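# Cap both boxes with their matching lids by suction

## Task

Seat the large lid fully onto the large box and the small lid fully onto the small box, so each stays closed with nothing from the robot holding it, then release suction and withdraw the tool.

## Robot and tools

Robot: one six-joint arm (waist, shoulder, elbow, forearm roll, wrist pitch, wrist roll) carrying a vacuum suction cup. The only camera is cam_wrist (616x616, fisheye), mounted on the tool. Loose objects may occasionally get a small shove from outside.

Frames: the scene frame has its origin on the table surface under the arm base, +z up, and +y to the left when facing along +x. The base itself may be slightly tilted. The state line reports the cup point (center of the cup rim when nothing touches it) as end_effector_position in metres and end_effector_quat_wxyz, plus linear (m/s) and angular (rad/s) velocities. At long reach the printed position can drift from reality. The cup opens along the cup point's own +z axis. From roughly 4 cm behind the rim, the tool body and camera extend up to about 9 cm sideways, so allow that clearance near box walls.

execute_actions: argument actions is a list holding zero or one entry; optional pictures (boolean) requests images. An empty list sends nothing and just reports state, with pictures. A motion entry is {"rows": [...], "steps": n}: rows has 1 to 15 rows and steps is 3 to 15 (default 15). Each control step lasts 1/30 s and uses one row; if rows run out, the final row repeats. Each row is 7 numbers in [-1, 1]: dx, dy, dz, rx, ry, rz, suction. The first six are an offset, not a pose: a target relative to the cup point pose printed in the most recent result that showed it (before any such result in the scene, or for a second call in the same reply, relative to where the arm is when that action begins). The offset is expressed in the cup point's own axes, so dz is along the cup direction. Every row is relative to that same reference, not to the preceding row. Scale: 1.0 equals 0.6 m for dx, dy, dz and 180 degrees for rotation; rx, ry, rz form a single rotation vector. Suction: above 0.01 means on, 0.01 or less means off; it keeps its last value. Sending all-zero offsets is not idling: it pulls the arm back to the reference pose. A wait entry is {"steps": n} with n up to 300, counted from the previous result, your reply time included. A refused call moves nothing.

move: target is one 7-number row in the same offset layout and frame as above; speed is the path's top speed in m/s, 0.002 to 0.5 (default 0.25), rotation capped at twice that in rad/s. The cup point follows a straight line lasting 0.5 to 10 s; longer paths stop after 10 s, short of target. It does not avoid obstacles, may lag, wander, or exceed speed, especially with the arm stretched out. Suction is applied at the start. The result has a move: line with the outcome (done, off_target, moving, held, fault), active limits (paced = sent pose clipped; held = some steps blocked, after which the arm may surge), and distance from target.

wait: seconds, 0 to 10; sends nothing new.

zoom_image: camera "cam_wrist", region [x0, y0, x1, y1] in pixels of the latest full image, origin top-left, no larger than 504 by 504.

finished_scene: scene is the current scene number; irreversible, grades the scene and returns the next task.

Motion details: each step, the commanded pose is clipped to within 70 mm and 16 degrees of the measured pose, so a far target needs several actions; afterwards the arm only drifts to the last clipped pose. Check the printed pose and command the remainder. Each action's result is captured 3 steps early; those steps run while you think. A "Hand target" line, shown when nothing is pending, gives the pose currently being driven toward. "pose unreachable" and HELD mark steps the clearance check altered or blocked.

Gripping: press the 36 mm rim flat onto a smooth lid surface so it seals all round, away from edges, holes or seams. suction_measured near 0 means no seal; 0.83 or more means airtight. part_present goes to 1 at 0.50 and back to 0 below 0.45. Under vacuum the cup shortens, so a held object sits up to about 12 mm nearer the tool. To release, set the lid down so it rests, switch suction off, then lift at least 15 mm. If the cup seals to the table, switch suction off to free it.

Avoid: anything leaving the table, drops, slams and pushing hard. The arm is stiff, so aiming even slightly beyond a firm contact can trigger a fault; approach slowly and stop at contact. A 10 s stop occurs if any joint hits its load limit (waist 302, shoulder 302, elbow 142, forearm roll 40, wrist pitch 40, wrist roll 40 N m) or any external force reaches 144 N. Holding loads warms motors; a MOTOR HOT line warns before an over-temperature stop. Flange force and joint torques are noisy readings that help detect contact and load.

Each tool is called after "Emit:" as name(argument=value, ...), one argument or row to a line, values as JSON.

## Session

Emit:
execute_actions(
  actions=[],
)

Scene clock: 0.00 s of 6200.00 s.
end_effector_position=(+0.6447, -0.0172, +0.4533) suction_measured=0.00 part_present=0 end_effector_quat_wxyz=(+0.007, +0.014, +1.000, +0.002) end_effector_velocity=(+0.000, -0.000, -0.000) end_effector_angular_velocity=(+0.001, -0.001, -0.001)
Joint positions: [-0.055  0.168  1.62   0.002  1.355 -0.052]
Joint velocities: [-0.     0.    -0.     0.001 -0.001  0.001]
Joint torques (N m, as the joint torque sensors report them, + toward a larger angle): no reading
Flange force (N, the push that the arm receives, along the end effector's own x y z axes): no reading
Hand target: +0.645, -0.017, +0.453; +0.007, +0.014, +1.000, +0.002

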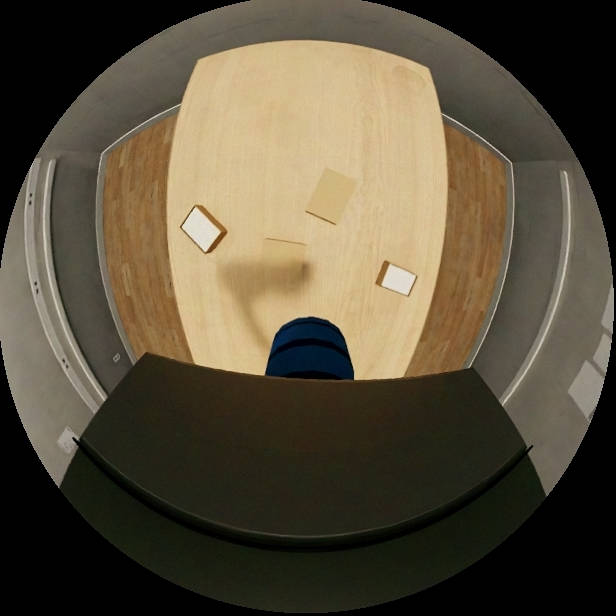

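Emit:
zoom_image(
  camera="cam_wrist",
  region=[160, 140, 440, 340],
)

Emit:
move(
  target=[-0.25,0,0.3,0,0,0,0],
)

Region (160, 140, 440, 340) of cam_wrist's 616x616 image, scaled by 1.800, with more detail than that image has; it fills the top 360 rows of this view, and the rest is white.

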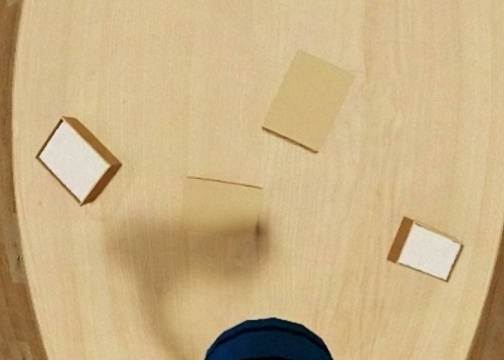

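Scene clock: 1.60 s of 6200.00 s.
end_effector_position=(+0.7972, -0.0206, +0.2755) suction_measured=0.00 part_present=0 end_effector_quat_wxyz=(+0.007, +0.014, +1.000, +0.002) end_effector_velocity=(+0.000, -0.001, -0.000) end_effector_angular_velocity=(-0.001, -0.002, -0.001)
Joint positions: [-0.045  0.491  1.514  0.002  1.136 -0.042]
Joint velocities: [-0.     0.     0.    -0.001 -0.002  0.001]
Joint torques (N m, as the joint torque sensors report them, + toward a larger angle): [  0.18 -86.75 -38.07   3.6    0.5    0.12]
Flange force (N, the push that the arm receives, along the end effector's own x y z axes): [-1.0 -0.8 3.7]
Hand target: +0.797, -0.021, +0.275; +0.007, +0.014, +1.000, +0.002
Off the commanded pose: 0.000 m, 0 deg.
Kept back: nothing.
move: done

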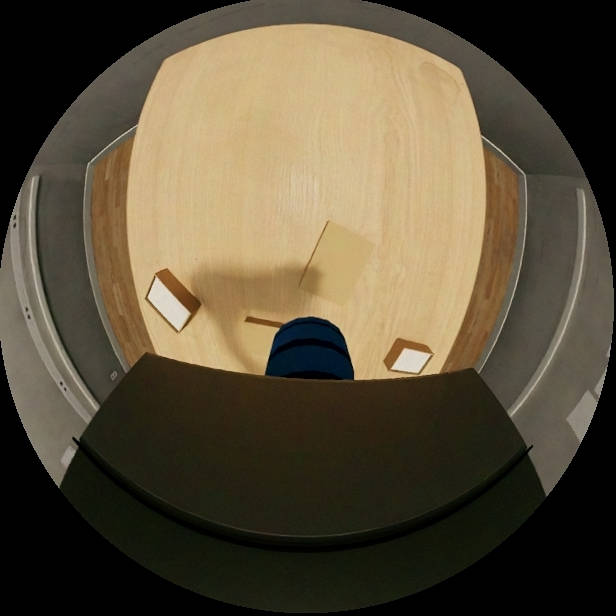

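Emit:
move(
  target=[-0.1,-0.08,0.2,0,0,0,0],
)

Scene clock: 2.83 s of 6200.00 s.
end_effector_position=(+0.8577, -0.0699, +0.1563) suction_measured=0.00 part_present=0 end_effector_quat_wxyz=(+0.007, +0.014, +1.000, +0.002) end_effector_velocity=(-0.000, -0.000, -0.001) end_effector_angular_velocity=(+0.000, +0.001, -0.000)
Joint positions: [-0.097  0.671  1.454  0.002  1.017 -0.095]
Joint velocities: [-0.     0.001  0.     0.     0.    -0.   ]
Joint torques (N m, as the joint torque sensors report them, + toward a larger angle): [  1.33 -98.94 -36.07   3.43   0.53   0.25]
Flange force (N, the push that the arm receives, along the end effector's own x y z axes): [1.7 -1.9 3.1]
Hand target: +0.858, -0.070, +0.156; +0.007, +0.014, +1.000, +0.002
Off the commanded pose: 0.000 m, 0 deg.
Kept back: nothing.
move: done

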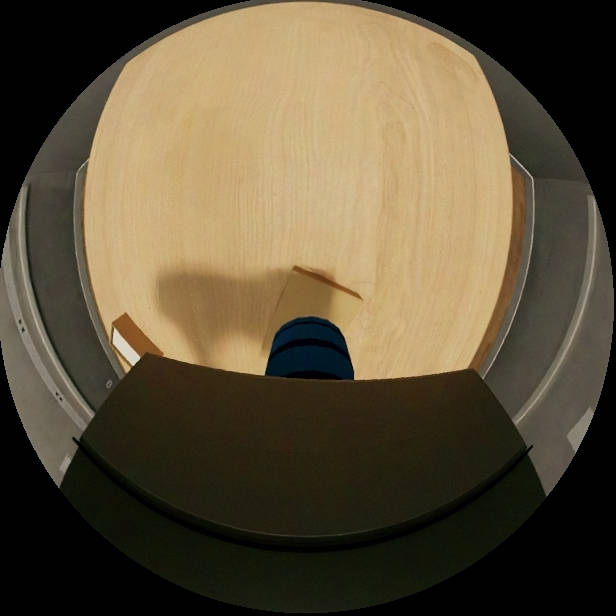

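Emit:
move(
  target=[0.13,-0.025,0.17,0,0,0,1],
)

Emit:
move(
  target=[0,0,0.05,0,0,0,1],
  speed=0.03,
)

Scene clock: 3.97 s of 6200.00 s.
end_effector_position=(+0.7810, -0.0827, +0.0532) suction_measured=0.00 part_present=0 end_effector_quat_wxyz=(+0.007, +0.014, +1.000, +0.002) end_effector_velocity=(-0.001, +0.000, -0.002) end_effector_angular_velocity=(-0.000, +0.002, +0.002)
Joint positions: [-0.126  0.676  1.678  0.002  0.788 -0.123]
Joint velocities: [ 0.     0.002  0.001 -0.001 -0.002 -0.002]
Joint torques (N m, as the joint torque sensors report them, + toward a larger angle): [  0.51 -92.71 -30.7    2.97   0.44   0.12]
Flange force (N, the push that the arm receives, along the end effector's own x y z axes): [3.0 -0.6 2.5]
Hand target: +0.781, -0.083, +0.053; +0.007, +0.014, +1.000, +0.002
Off the commanded pose: 0.000 m, 0 deg.
Kept back: nothing.
move: done

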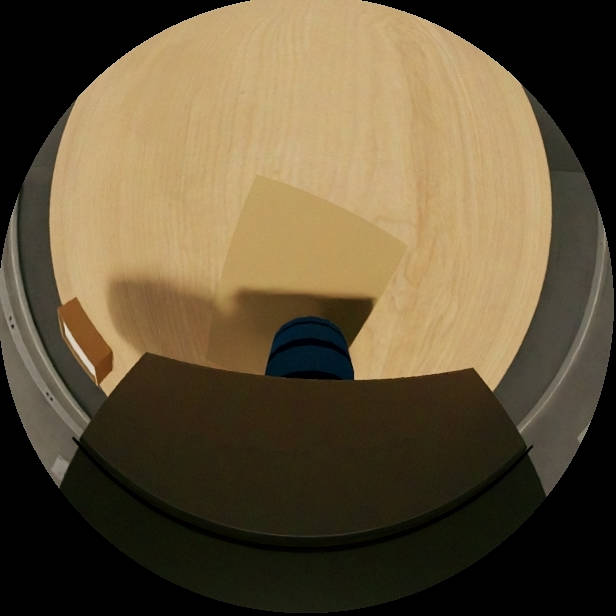

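Scene clock: 5.23 s of 6200.00 s.
end_effector_position=(+0.7814, -0.0827, +0.0232) suction_measured=0.80 part_present=1 end_effector_quat_wxyz=(+0.007, +0.014, +1.000, +0.002) end_effector_velocity=(+0.001, +0.002, +0.000) end_effector_angular_velocity=(+0.001, -0.001, -0.001)
Joint positions: [-0.126  0.711  1.684  0.002  0.746 -0.123]
Joint velocities: [ 0.002  0.    -0.001  0.002 -0.     0.001]
Joint torques (N m, as the joint torque sensors report them, + toward a larger angle): [  0.66 -94.32 -29.16   2.8    0.3    0.26]
Flange force (N, the push that the arm receives, along the end effector's own x y z axes): [2.4 -1.1 1.7]
Hand target: +0.781, -0.083, +0.023; +0.007, +0.014, +1.000, +0.002
Off the commanded pose: 0.000 m, 0 deg.
Kept back: nothing.
move: done

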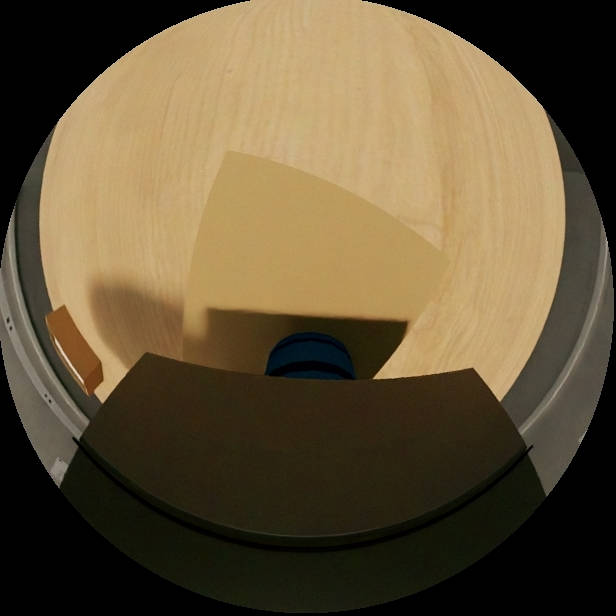

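Emit:
move(
  target=[0,0,-0.2,0,0,0,1],
  speed=0.15,
)

Emit:
move(
  target=[0.11,0.55,0,0,0,-0.39,1],
  speed=0.2,
)

Scene clock: 6.60 s of 6200.00 s.
end_effector_position=(+0.7796, -0.0829, +0.1431) suction_measured=0.85 part_present=1 end_effector_quat_wxyz=(+0.007, +0.014, +1.000, +0.002) end_effector_velocity=(-0.001, -0.001, -0.001) end_effector_angular_velocity=(+0.000, +0.002, +0.001)
Joint positions: [-0.126  0.58   1.643  0.002  0.919 -0.123]
Joint velocities: [-0.001  0.001  0.    -0.     0.001 -0.002]
Joint torques (N m, as the joint torque sensors report them, + toward a larger angle): [  0.49 -88.73 -33.43   3.2    0.57   0.19]
Flange force (N, the push that the arm receives, along the end effector's own x y z axes): [0.6 -1.5 3.5]
Hand target: +0.780, -0.083, +0.143; +0.007, +0.014, +1.000, +0.002
Off the commanded pose: 0.000 m, 0 deg.
Kept back: nothing.
move: done

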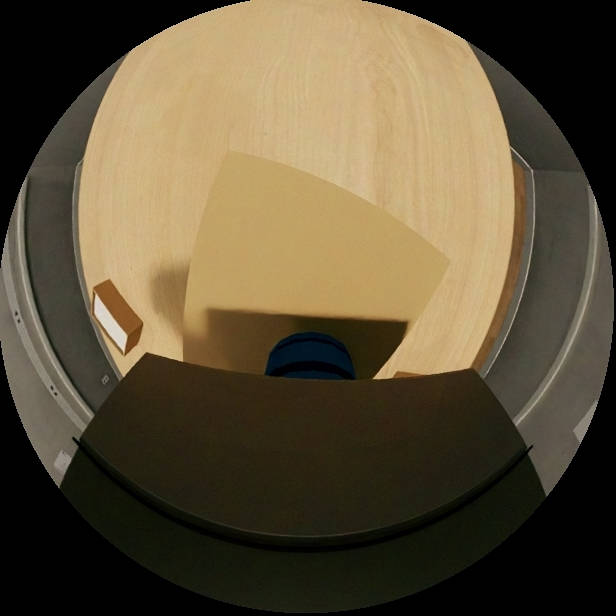

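Scene clock: 10.03 s of 6200.00 s.
end_effector_position=(+0.7220, +0.2487, +0.1430) suction_measured=0.85 part_present=1 end_effector_quat_wxyz=(+0.007, -0.564, +0.826, -0.003) end_effector_velocity=(-0.000, +0.000, -0.000) end_effector_angular_velocity=(+0.001, +0.000, -0.001)
Joint positions: [ 0.31   0.554  1.689  0.001  0.899 -0.912]
Joint velocities: [ 0.    -0.     0.     0.001 -0.     0.001]
Joint torques (N m, as the joint torque sensors report them, + toward a larger angle): [ -0.35 -85.75 -33.22   3.2    0.44   0.15]
Flange force (N, the push that the arm receives, along the end effector's own x y z axes): [1.6 0.9 2.6]
Hand target: +0.722, +0.249, +0.143; +0.007, -0.564, +0.826, -0.003
Off the commanded pose: 0.001 m, 0 deg.
Kept back: nothing.
move: done

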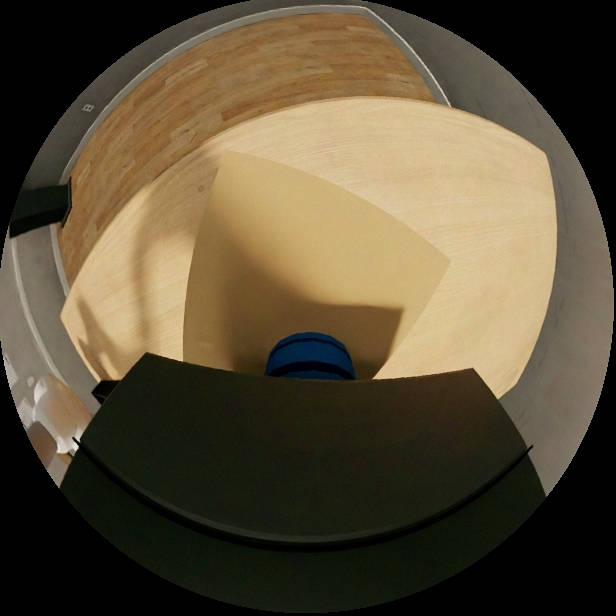

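Emit:
move(
  target=[0.07,0.05,0.07,0,0,0,1],
  speed=0.1,
)

Scene clock: 11.27 s of 6200.00 s.
end_effector_position=(+0.6795, +0.2205, +0.1004) suction_measured=0.85 part_present=1 end_effector_quat_wxyz=(+0.007, -0.564, +0.826, -0.003) end_effector_velocity=(-0.001, +0.001, -0.001) end_effector_angular_velocity=(-0.001, +0.000, +0.002)
Joint positions: [ 0.289  0.539  1.816  0.001  0.786 -0.933]
Joint velocities: [ 0.001  0.     0.001 -0.001 -0.001 -0.   ]
Joint torques (N m, as the joint torque sensors report them, + toward a larger angle): [  0.63 -80.52 -30.4    2.8    0.4    0.05]
Flange force (N, the push that the arm receives, along the end effector's own x y z axes): [3.3 1.0 1.7]
Hand target: +0.679, +0.221, +0.100; +0.007, -0.564, +0.826, -0.003
Off the commanded pose: 0.000 m, 0 deg.
Kept back: nothing.
move: done

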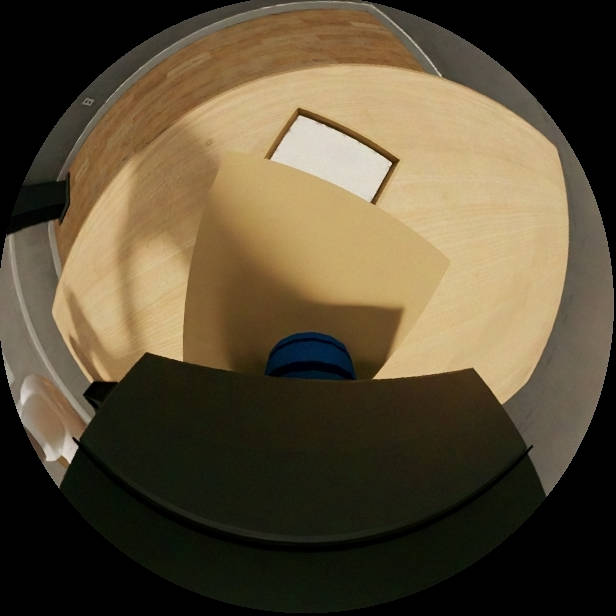

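Emit:
move(
  target=[-0.065,-0.022,0.015,0,0,0.012,1],
  speed=0.1,
)

Scene clock: 12.30 s of 6200.00 s.
end_effector_position=(+0.7060, +0.2521, +0.0918) suction_measured=0.85 part_present=1 end_effector_quat_wxyz=(+0.007, -0.548, +0.837, -0.003) end_effector_velocity=(+0.000, +0.000, +0.001) end_effector_angular_velocity=(+0.000, -0.001, -0.000)
Joint positions: [ 0.321  0.591  1.744  0.001  0.807 -0.864]
Joint velocities: [ 0.    -0.001 -0.    -0.001  0.     0.001]
Joint torques (N m, as the joint torque sensors report them, + toward a larger angle): [  0.3  -86.08 -30.41   2.79   0.55   0.21]
Flange force (N, the push that the arm receives, along the end effector's own x y z axes): [2.3 0.3 1.6]
Hand target: +0.706, +0.252, +0.092; +0.007, -0.548, +0.837, -0.003
Off the commanded pose: 0.000 m, 0 deg.
Kept back: nothing.
move: done

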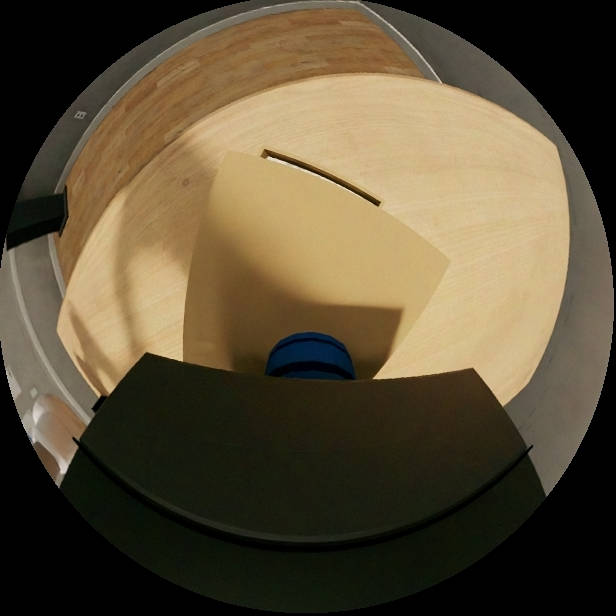

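Emit:
move(
  target=[-0.042,0.005,0,0,0,0,1],
  speed=0.1,
)

Emit:
move(
  target=[0,0,0.06,0,0,0,1],
  speed=0.02,
)

Scene clock: 13.27 s of 6200.00 s.
end_effector_position=(+0.7133, +0.2764, +0.0920) suction_measured=0.85 part_present=1 end_effector_quat_wxyz=(+0.007, -0.548, +0.837, -0.003) end_effector_velocity=(+0.001, -0.001, -0.000) end_effector_angular_velocity=(-0.000, +0.000, -0.003)
Joint positions: [ 0.348  0.609  1.71   0.001  0.823 -0.836]
Joint velocities: [-0.001  0.001 -0.001 -0.    -0.     0.002]
Joint torques (N m, as the joint torque sensors report them, + toward a larger angle): [ -0.07 -86.73 -30.82   2.85   0.41   0.26]
Flange force (N, the push that the arm receives, along the end effector's own x y z axes): [2.9 1.3 0.2]
Hand target: +0.713, +0.276, +0.092; +0.007, -0.548, +0.837, -0.003
Off the commanded pose: 0.000 m, 0 deg.
Kept back: nothing.
move: done

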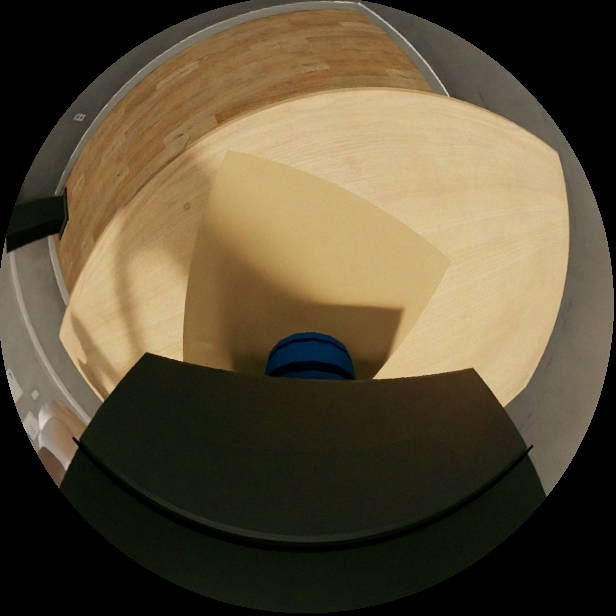

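Scene clock: 15.30 s of 6200.00 s.
end_effector_position=(+0.7138, +0.2765, +0.0559) suction_measured=0.85 part_present=1 end_effector_quat_wxyz=(+0.007, -0.548, +0.837, -0.003) end_effector_velocity=(+0.000, -0.001, -0.000) end_effector_angular_velocity=(-0.000, -0.001, +0.000)
Joint positions: [ 0.348  0.65   1.722  0.001  0.77  -0.836]
Joint velocities: [-0.001  0.     0.    -0.    -0.001 -0.001]
Joint torques (N m, as the joint torque sensors report them, + toward a larger angle): [  0.71 -82.37 -24.09   2.41   1.22   0.26]
Flange force (N, the push that the arm receives, along the end effector's own x y z axes): [1.0 -2.6 -6.7]
Hand target: +0.714, +0.276, +0.056; +0.007, -0.548, +0.837, -0.003
Off the commanded pose: 0.000 m, 0 deg.
Kept back: nothing.
move: done

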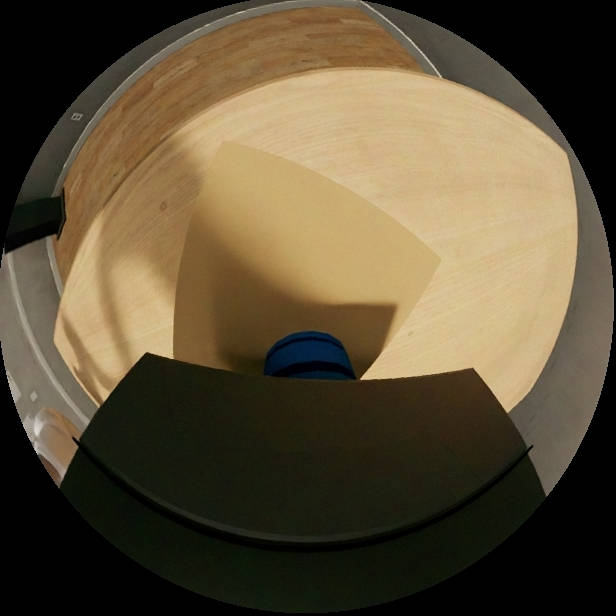

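Emit:
move(
  target=[-0.004,0.009,-0.015,0,0,0,1],
  speed=0.03,
)

Emit:
move(
  target=[0,0,0.022,0,0,0,1],
  speed=0.02,
)

Scene clock: 16.23 s of 6200.00 s.
end_effector_position=(+0.7096, +0.2808, +0.0649) suction_measured=0.85 part_present=1 end_effector_quat_wxyz=(+0.007, -0.548, +0.837, -0.003) end_effector_velocity=(+0.000, +0.000, -0.000) end_effector_angular_velocity=(+0.001, -0.001, -0.000)
Joint positions: [ 0.355  0.637  1.724  0.001  0.781 -0.829]
Joint velocities: [ 0.     0.    -0.     0.001 -0.001 -0.001]
Joint torques (N m, as the joint torque sensors report them, + toward a larger angle): [ -0.4  -89.62 -30.12   2.66   0.3    0.27]
Flange force (N, the push that the arm receives, along the end effector's own x y z axes): [1.8 0.9 1.9]
Hand target: +0.710, +0.281, +0.065; +0.007, -0.548, +0.837, -0.003
Off the commanded pose: 0.000 m, 0 deg.
Kept back: nothing.
move: done

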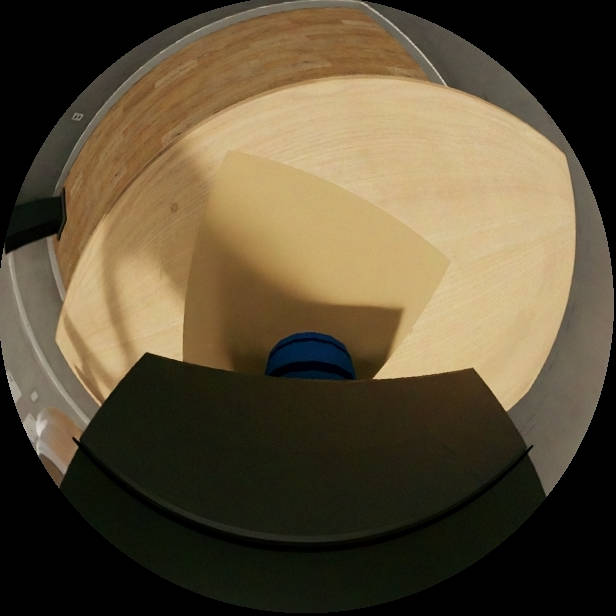

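Scene clock: 17.13 s of 6200.00 s.
end_effector_position=(+0.7098, +0.2808, +0.0517) suction_measured=0.85 part_present=1 end_effector_quat_wxyz=(+0.007, -0.548, +0.837, -0.003) end_effector_velocity=(+0.000, +0.000, -0.000) end_effector_angular_velocity=(-0.000, -0.000, +0.001)
Joint positions: [ 0.356  0.652  1.728  0.001  0.762 -0.829]
Joint velocities: [ 0.  0. -0. -0. -0.  0.]
Joint torques (N m, as the joint torque sensors report them, + toward a larger angle): [ -0.54 -89.58 -29.38   2.65   0.44   0.23]
Flange force (N, the push that the arm receives, along the end effector's own x y z axes): [1.7 1.4 1.7]
Hand target: +0.710, +0.281, +0.052; +0.007, -0.548, +0.837, -0.003
Off the commanded pose: 0.000 m, 0 deg.
Kept back: nothing.
move: done

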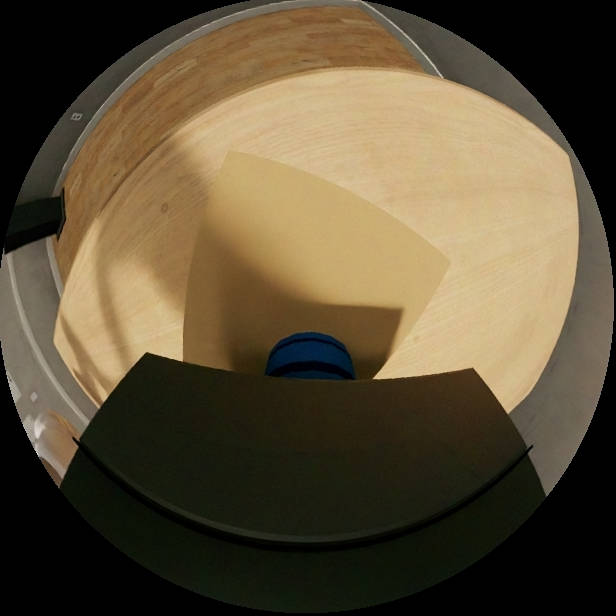

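Going in. Continue.

Emit:
move(
  target=[0,0,0.022,0,0,0,1],
  speed=0.015,
)

Scene clock: 18.47 s of 6200.00 s.
end_effector_position=(+0.7100, +0.2808, +0.0385) suction_measured=0.85 part_present=1 end_effector_quat_wxyz=(+0.007, -0.548, +0.837, -0.003) end_effector_velocity=(+0.000, -0.000, -0.000) end_effector_angular_velocity=(-0.000, -0.000, -0.000)
Joint positions: [ 0.356  0.668  1.731  0.001  0.743 -0.829]
Joint velocities: [-0.  0. -0. -0. -0.  0.]
Joint torques (N m, as the joint torque sensors report them, + toward a larger angle): [  0.59 -86.55 -26.9    2.85   0.15   0.18]
Flange force (N, the push that the arm receives, along the end effector's own x y z axes): [2.8 -0.3 -3.9]
Hand target: +0.710, +0.281, +0.038; +0.007, -0.548, +0.837, -0.003
Off the commanded pose: 0.000 m, 0 deg.
Kept back: nothing.
move: done

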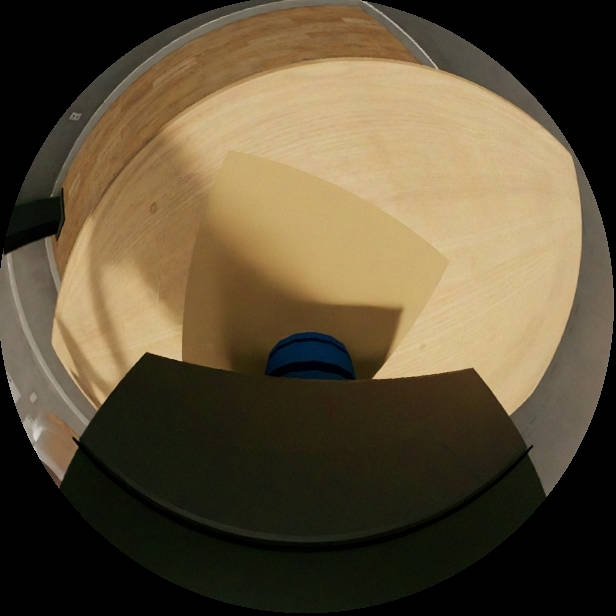

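Emit:
move(
  target=[0,0,0,0,0,0,0],
)

Emit:
move(
  target=[0,0,-0.3,0,0,0.378,0],
  speed=0.15,
)

Emit:
move(
  target=[0.25,-0.4,0,0,0,0,0],
)

Scene clock: 19.40 s of 6200.00 s.
end_effector_position=(+0.7100, +0.2808, +0.0385) suction_measured=0.00 part_present=0 end_effector_quat_wxyz=(+0.007, -0.548, +0.837, -0.003) end_effector_velocity=(+0.000, +0.001, +0.001) end_effector_angular_velocity=(+0.001, -0.002, +0.002)
Joint positions: [ 0.356  0.668  1.731  0.001  0.743 -0.829]
Joint velocities: [ 0.001 -0.001  0.    -0.    -0.001 -0.001]
Joint torques (N m, as the joint torque sensors report them, + toward a larger angle): [  0.05 -68.07 -20.29   2.83  -0.52   0.12]
Flange force (N, the push that the arm receives, along the end effector's own x y z axes): [5.8 4.1 -28.9]
Hand target: +0.710, +0.281, +0.039; +0.007, -0.548, +0.837, -0.003
Off the commanded pose: 0.000 m, 0 deg.
Kept back: nothing.
move: done

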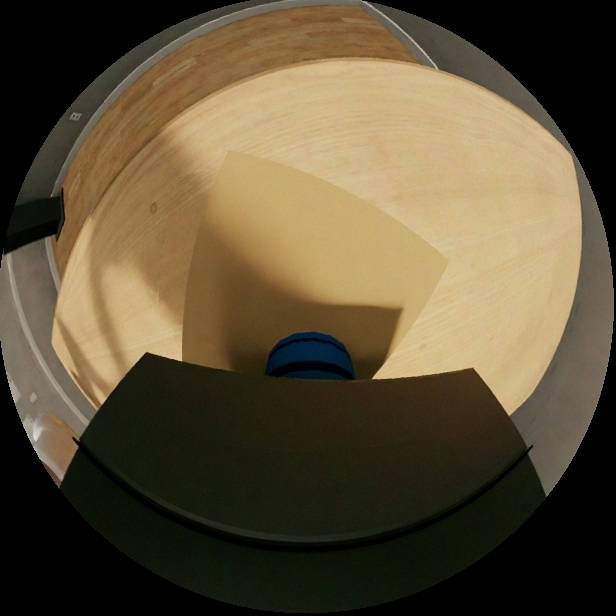

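Scene clock: 23.67 s of 6200.00 s.
end_effector_position=(+0.7073, +0.2805, +0.2185) suction_measured=0.00 part_present=0 end_effector_quat_wxyz=(+0.007, +0.014, +1.000, +0.002) end_effector_velocity=(+0.000, +0.000, -0.001) end_effector_angular_velocity=(-0.001, +0.000, -0.000)
Joint positions: [0.356 0.481 1.645 0.001 1.016 0.358]
Joint velocities: [ 0.     0.001 -0.    -0.001 -0.     0.001]
Joint torques (N m, as the joint torque sensors report them, + toward a larger angle): [  0.16 -80.21 -35.82   3.37   0.38   0.13]
Flange force (N, the push that the arm receives, along the end effector's own x y z axes): [2.4 -2.4 1.6]
Hand target: +0.707, +0.281, +0.219; +0.007, +0.014, +1.000, +0.002
Off the commanded pose: 0.000 m, 0 deg.
Kept back: nothing.
move: done

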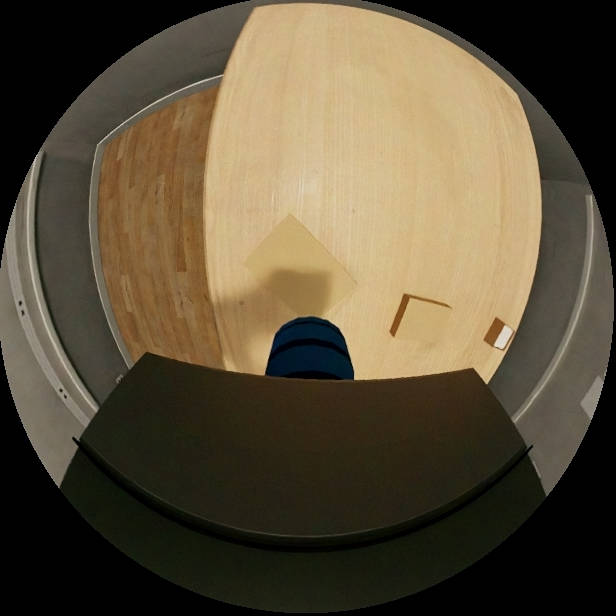

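Scene clock: 25.20 s of 6200.00 s.
end_effector_position=(+0.5514, +0.0444, +0.2157) suction_measured=0.00 part_present=0 end_effector_quat_wxyz=(+0.007, +0.014, +1.000, +0.002) end_effector_velocity=(-0.000, -0.001, -0.001) end_effector_angular_velocity=(+0.000, +0.000, -0.002)
Joint positions: [0.042 0.196 2.059 0.001 0.887 0.045]
Joint velocities: [-0.002  0.     0.001 -0.    -0.001  0.   ]
Joint torques (N m, as the joint torque sensors report them, + toward a larger angle): [ -0.38 -48.27 -32.71   3.1    0.48   0.16]
Flange force (N, the push that the arm receives, along the end effector's own x y z axes): [4.5 -1.0 -0.1]
Hand target: +0.551, +0.044, +0.216; +0.007, +0.014, +1.000, +0.002
Off the commanded pose: 0.001 m, 0 deg.
Kept back: nothing.
move: done

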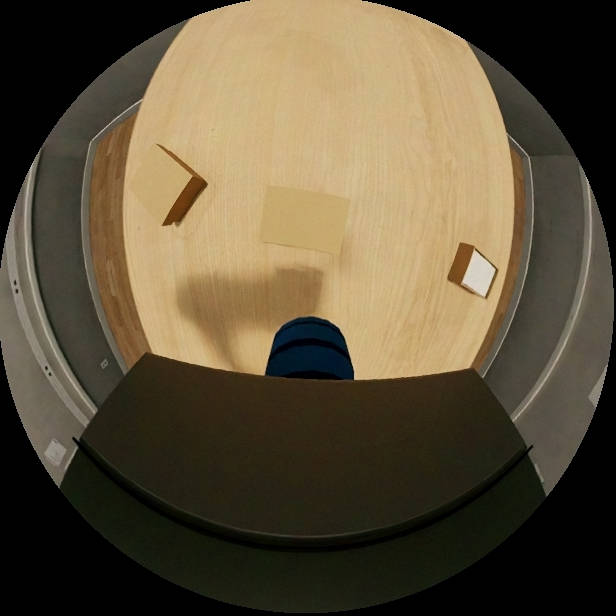

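Emit:
move(
  target=[-0.13,0.005,0.27,0,0,0,1],
)

Scene clock: 26.57 s of 6200.00 s.
end_effector_position=(+0.6319, +0.0456, +0.0549) suction_measured=0.00 part_present=0 end_effector_quat_wxyz=(+0.007, +0.014, +1.000, +0.002) end_effector_velocity=(+0.000, -0.000, -0.001) end_effector_angular_velocity=(-0.000, -0.001, -0.000)
Joint positions: [0.041 0.505 2.    0.001 0.636 0.044]
Joint velocities: [-0.     0.001  0.    -0.    -0.002  0.   ]
Joint torques (N m, as the joint torque sensors report them, + toward a larger angle): [  0.82 -74.   -25.16   2.53   0.43   0.29]
Flange force (N, the push that the arm receives, along the end effector's own x y z axes): [0.2 -2.4 2.9]
Hand target: +0.632, +0.046, +0.055; +0.007, +0.014, +1.000, +0.002
Off the commanded pose: 0.000 m, 0 deg.
Kept back: nothing.
move: done

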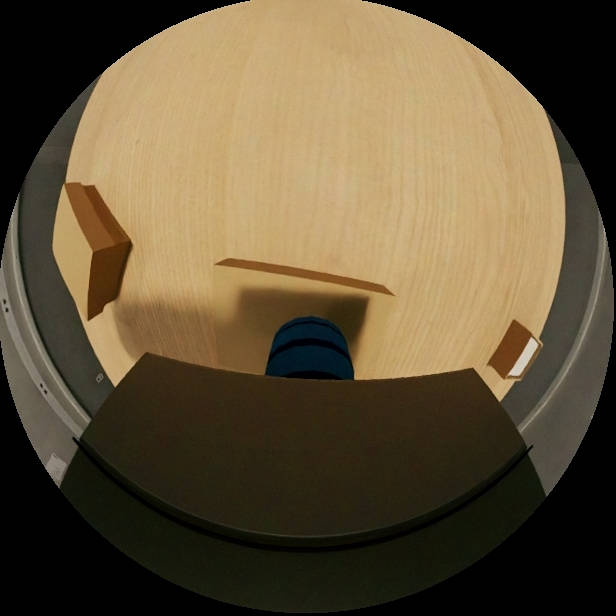

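Emit:
move(
  target=[0,0,0.055,0,0,0,1],
  speed=0.03,
)

Scene clock: 28.17 s of 6200.00 s.
end_effector_position=(+0.6324, +0.0457, +0.0219) suction_measured=0.76 part_present=1 end_effector_quat_wxyz=(+0.007, +0.014, +1.000, +0.002) end_effector_velocity=(-0.000, -0.000, +0.000) end_effector_angular_velocity=(-0.001, +0.001, +0.002)
Joint positions: [0.041 0.553 2.008 0.001 0.58  0.044]
Joint velocities: [-0.    -0.    -0.    -0.001  0.001 -0.002]
Joint torques (N m, as the joint torque sensors report them, + toward a larger angle): [  0.63 -75.21 -23.85   1.94   0.46   0.23]
Flange force (N, the push that the arm receives, along the end effector's own x y z axes): [2.6 -2.2 1.2]
Hand target: +0.632, +0.046, +0.022; +0.007, +0.014, +1.000, +0.002
Off the commanded pose: 0.000 m, 0 deg.
Kept back: nothing.
move: done

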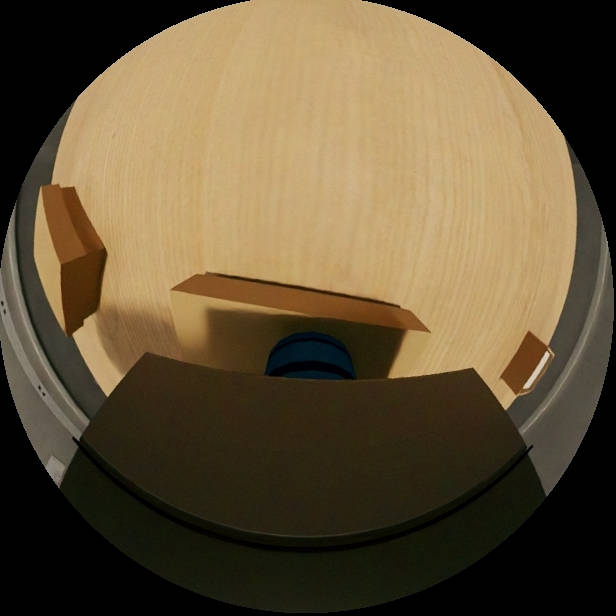

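Emit:
move(
  target=[0,0,-0.12,0,0,0,1],
  speed=0.15,
)

Emit:
move(
  target=[0.15,-0.55,0,0,0,0.06,1],
  speed=0.2,
)

Scene clock: 29.23 s of 6200.00 s.
end_effector_position=(+0.6313, +0.0455, +0.0939) suction_measured=0.85 part_present=1 end_effector_quat_wxyz=(+0.007, +0.014, +1.000, +0.002) end_effector_velocity=(+0.000, -0.001, +0.001) end_effector_angular_velocity=(-0.000, -0.000, -0.001)
Joint positions: [0.041 0.451 1.986 0.001 0.704 0.044]
Joint velocities: [-0.001 -0.001 -0.    -0.001  0.001  0.001]
Joint torques (N m, as the joint torque sensors report them, + toward a larger angle): [ -0.17 -69.77 -27.33   2.43   0.42   0.2 ]
Flange force (N, the push that the arm receives, along the end effector's own x y z axes): [1.7 -1.2 1.2]
Hand target: +0.631, +0.046, +0.094; +0.007, +0.014, +1.000, +0.002
Off the commanded pose: 0.000 m, 0 deg.
Kept back: nothing.
move: done

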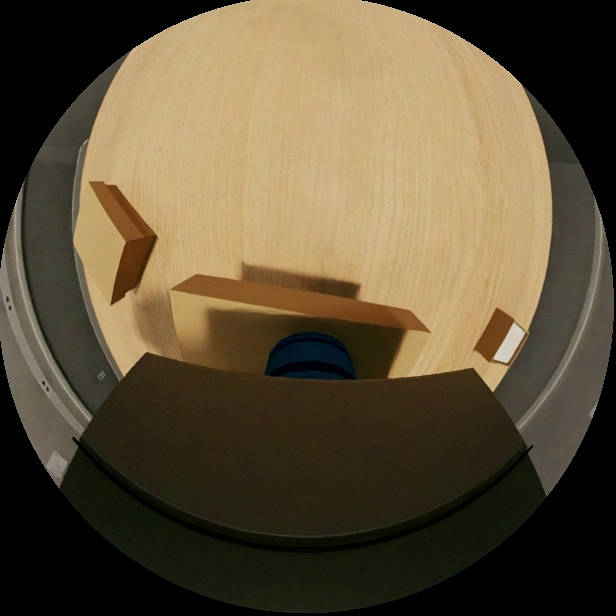

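Scene clock: 31.33 s of 6200.00 s.
end_effector_position=(+0.5330, -0.2822, +0.0917) suction_measured=0.85 part_present=1 end_effector_quat_wxyz=(+0.007, +0.108, +0.994, +0.002) end_effector_velocity=(+0.000, -0.000, +0.001) end_effector_angular_velocity=(+0.000, -0.000, -0.002)
Joint positions: [-0.52   0.417  2.046  0.002  0.679 -0.329]
Joint velocities: [-0.    -0.001 -0.001  0.001  0.002  0.001]
Joint torques (N m, as the joint torque sensors report them, + toward a larger angle): [  0.71 -66.03 -26.67   2.56   0.49   0.19]
Flange force (N, the push that the arm receives, along the end effector's own x y z axes): [2.4 -0.1 1.3]
Hand target: +0.533, -0.282, +0.092; +0.007, +0.108, +0.994, +0.002
Off the commanded pose: 0.001 m, 0 deg.
Kept back: nothing.
move: done

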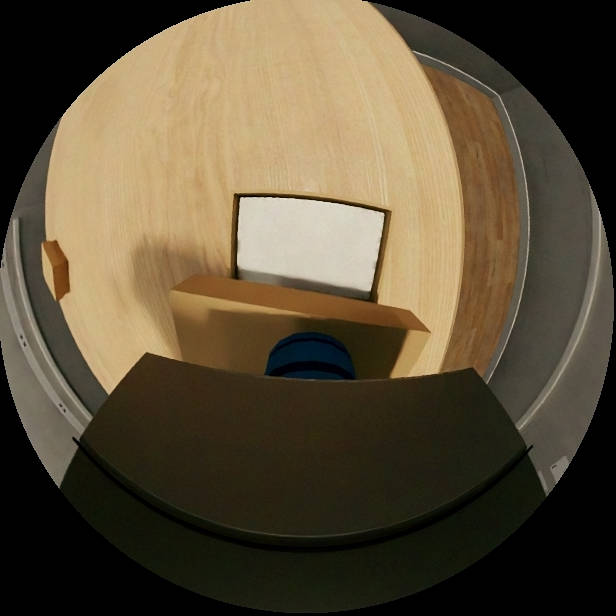

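Emit:
move(
  target=[-0.06,-0.012,0.02,0,0,-0.028,1],
  speed=0.1,
)

Scene clock: 32.33 s of 6200.00 s.
end_effector_position=(+0.5668, -0.2968, +0.0802) suction_measured=0.85 part_present=1 end_effector_quat_wxyz=(+0.007, +0.064, +0.998, +0.002) end_effector_velocity=(+0.000, -0.000, +0.001) end_effector_angular_velocity=(-0.000, -0.001, +0.000)
Joint positions: [-0.513  0.475  1.978  0.002  0.689 -0.41 ]
Joint velocities: [-0.    -0.001 -0.001  0.001  0.    -0.   ]
Joint torques (N m, as the joint torque sensors report them, + toward a larger angle): [  1.49 -71.73 -27.16   2.69   0.42   0.36]
Flange force (N, the push that the arm receives, along the end effector's own x y z axes): [3.5 -1.4 1.0]
Hand target: +0.567, -0.297, +0.080; +0.007, +0.064, +0.998, +0.002
Off the commanded pose: 0.000 m, 0 deg.
Kept back: nothing.
move: done

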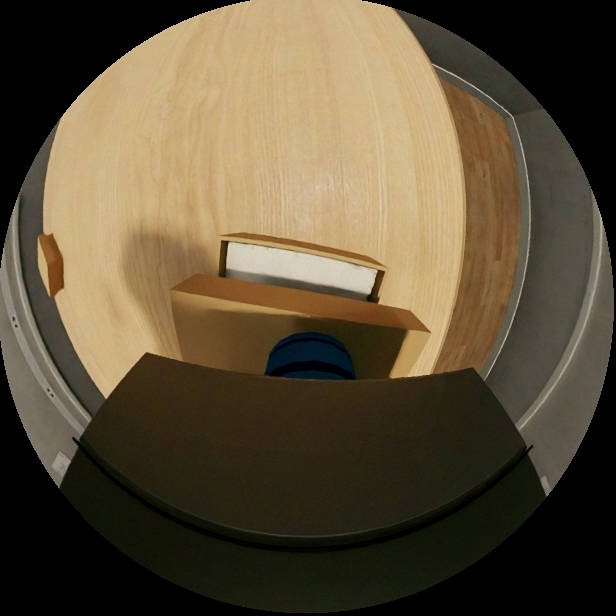

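Emit:
move(
  target=[-0.031,-0.002,0.02,0,0,0,1],
  speed=0.05,
)

Scene clock: 33.30 s of 6200.00 s.
end_effector_position=(+0.5853, -0.3003, +0.0684) suction_measured=0.85 part_present=1 end_effector_quat_wxyz=(+0.007, +0.064, +0.998, +0.002) end_effector_velocity=(+0.000, -0.000, +0.000) end_effector_angular_velocity=(+0.000, -0.000, -0.002)
Joint positions: [-0.503  0.511  1.946  0.002  0.685 -0.4  ]
Joint velocities: [-0.     0.    -0.001  0.     0.     0.002]
Joint torques (N m, as the joint torque sensors report them, + toward a larger angle): [  2.02 -76.06 -26.76   2.55   0.49   0.2 ]
Flange force (N, the push that the arm receives, along the end effector's own x y z axes): [1.8 -2.6 3.1]
Hand target: +0.585, -0.300, +0.068; +0.007, +0.064, +0.998, +0.002
Off the commanded pose: 0.000 m, 0 deg.
Kept back: nothing.
move: done

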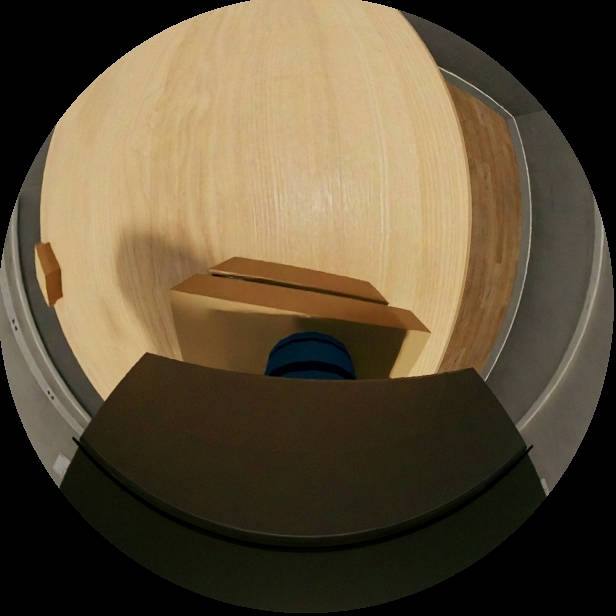

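Emit:
move(
  target=[0.005,0.004,0.035,0,0,0,1],
  speed=0.02,
)

Scene clock: 44.57 s of 6200.00 s.
end_effector_position=(+0.5840, -0.2985, +0.0538) suction_measured=0.85 part_present=1 end_effector_quat_wxyz=(+0.008, +0.064, +0.998, +0.002) end_effector_velocity=(+0.001, -0.000, +0.001) end_effector_angular_velocity=(-0.001, -0.002, -0.001)
Joint positions: [-0.502  0.528  1.956  0.002  0.656 -0.399]
Joint velocities: [ 0.    -0.001 -0.     0.001 -0.001  0.001]
Joint torques (N m, as the joint torque sensors report them, + toward a larger angle): [  2.25 -51.43 -20.05   2.76  -1.98   0.3 ]
Flange force (N, the push that the arm receives, along the end effector's own x y z axes): [14.0 1.4 -38.1]
Hand target: +0.584, -0.298, +0.054; +0.008, +0.064, +0.998, +0.002
Off the commanded pose: 0.007 m, 0 deg.
FORCE FAULT: contact force on the arm reached its limit, and the arm stopped for 10 seconds. The contact can be on any part of the arm, not only on its tool. The arm's remaining commands of this call were not run. The arm holds still and accepts commands again. Move the arm away from the contact; if what it grips holds it there, let go first. Pushing or pulling that hard again can fault the arm again.
Kept back: nothing.
move: fault

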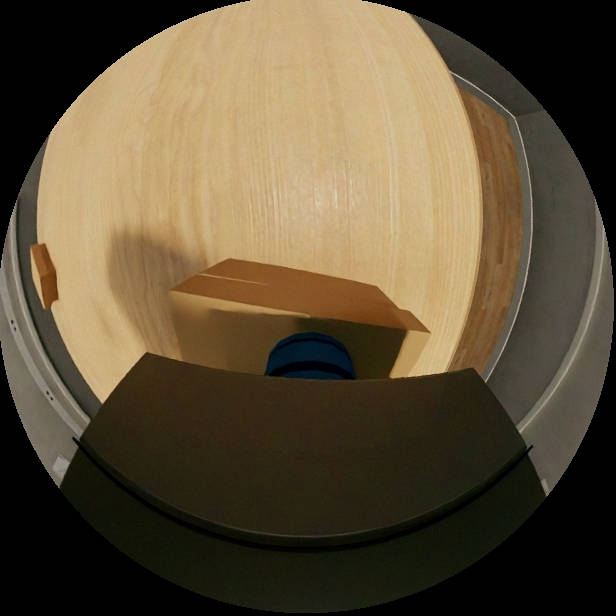

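Emit:
move(
  target=[-0.006,0.004,-0.012,0,0,0,1],
  speed=0.02,
)

Emit:
move(
  target=[0,0,0.014,0,0,0,1],
  speed=0.01,
)

Scene clock: 45.50 s of 6200.00 s.
end_effector_position=(+0.5877, -0.2966, +0.0611) suction_measured=0.85 part_present=1 end_effector_quat_wxyz=(+0.008, +0.064, +0.998, +0.002) end_effector_velocity=(+0.000, -0.000, +0.000) end_effector_angular_velocity=(-0.000, -0.001, -0.001)
Joint positions: [-0.496  0.521  1.949  0.002  0.67  -0.393]
Joint velocities: [-0.    -0.001  0.     0.    -0.001  0.001]
Joint torques (N m, as the joint torque sensors report them, + toward a larger angle): [  0.77 -75.38 -26.49   2.42   0.46   0.17]
Flange force (N, the push that the arm receives, along the end effector's own x y z axes): [2.8 0.0 0.8]
Hand target: +0.588, -0.297, +0.061; +0.008, +0.064, +0.998, +0.002
Off the commanded pose: 0.000 m, 0 deg.
Kept back: nothing.
move: done

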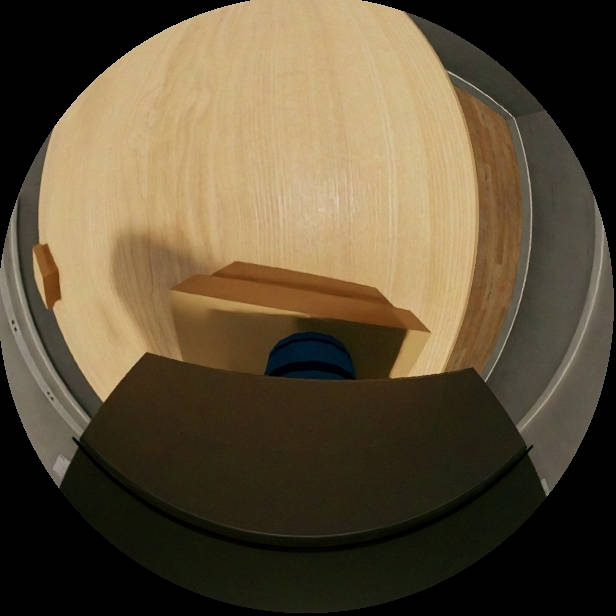

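Scene clock: 46.57 s of 6200.00 s.
end_effector_position=(+0.5879, -0.2966, +0.0527) suction_measured=0.85 part_present=1 end_effector_quat_wxyz=(+0.008, +0.064, +0.998, +0.002) end_effector_velocity=(+0.000, -0.000, -0.001) end_effector_angular_velocity=(-0.001, -0.001, +0.003)
Joint positions: [-0.496  0.532  1.951  0.002  0.656 -0.393]
Joint velocities: [ 0.     0.001  0.    -0.001 -0.002 -0.002]
Joint torques (N m, as the joint torque sensors report them, + toward a larger angle): [  1.06 -77.44 -26.25   2.37   0.39   0.17]
Flange force (N, the push that the arm receives, along the end effector's own x y z axes): [1.5 -0.6 3.0]
Hand target: +0.588, -0.297, +0.053; +0.008, +0.064, +0.998, +0.002
Off the commanded pose: 0.000 m, 0 deg.
Kept back: nothing.
move: done

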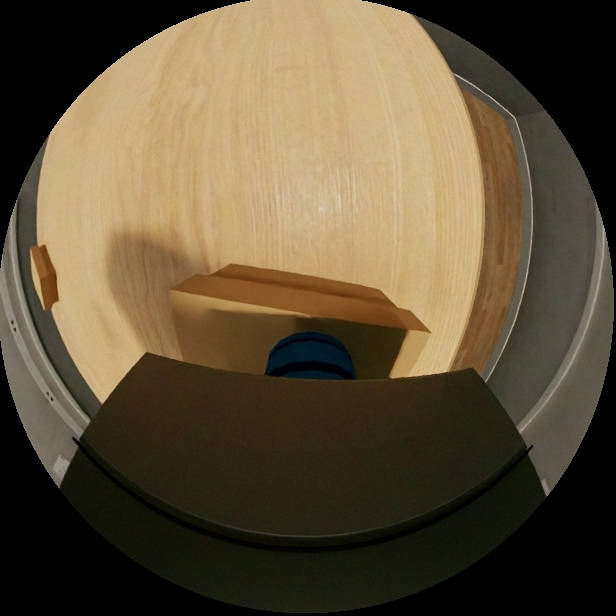

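Emit:
move(
  target=[0,0,0.017,0,0,0,1],
  speed=0.01,
)

Scene clock: 48.03 s of 6200.00 s.
end_effector_position=(+0.5880, -0.2965, +0.0425) suction_measured=0.85 part_present=1 end_effector_quat_wxyz=(+0.008, +0.064, +0.998, +0.002) end_effector_velocity=(+0.000, +0.000, +0.001) end_effector_angular_velocity=(-0.000, -0.001, +0.001)
Joint positions: [-0.496  0.546  1.954  0.002  0.639 -0.393]
Joint velocities: [ 0.001 -0.001  0.     0.001 -0.    -0.001]
Joint torques (N m, as the joint torque sensors report them, + toward a larger angle): [  0.69 -77.35 -25.64   2.28   0.45   0.09]
Flange force (N, the push that the arm receives, along the end effector's own x y z axes): [2.3 0.0 1.6]
Hand target: +0.588, -0.297, +0.042; +0.008, +0.064, +0.998, +0.002
Off the commanded pose: 0.000 m, 0 deg.
Kept back: nothing.
move: done

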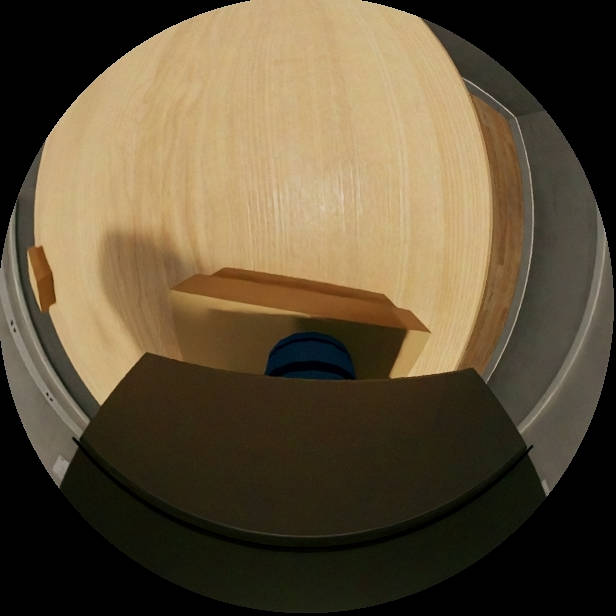

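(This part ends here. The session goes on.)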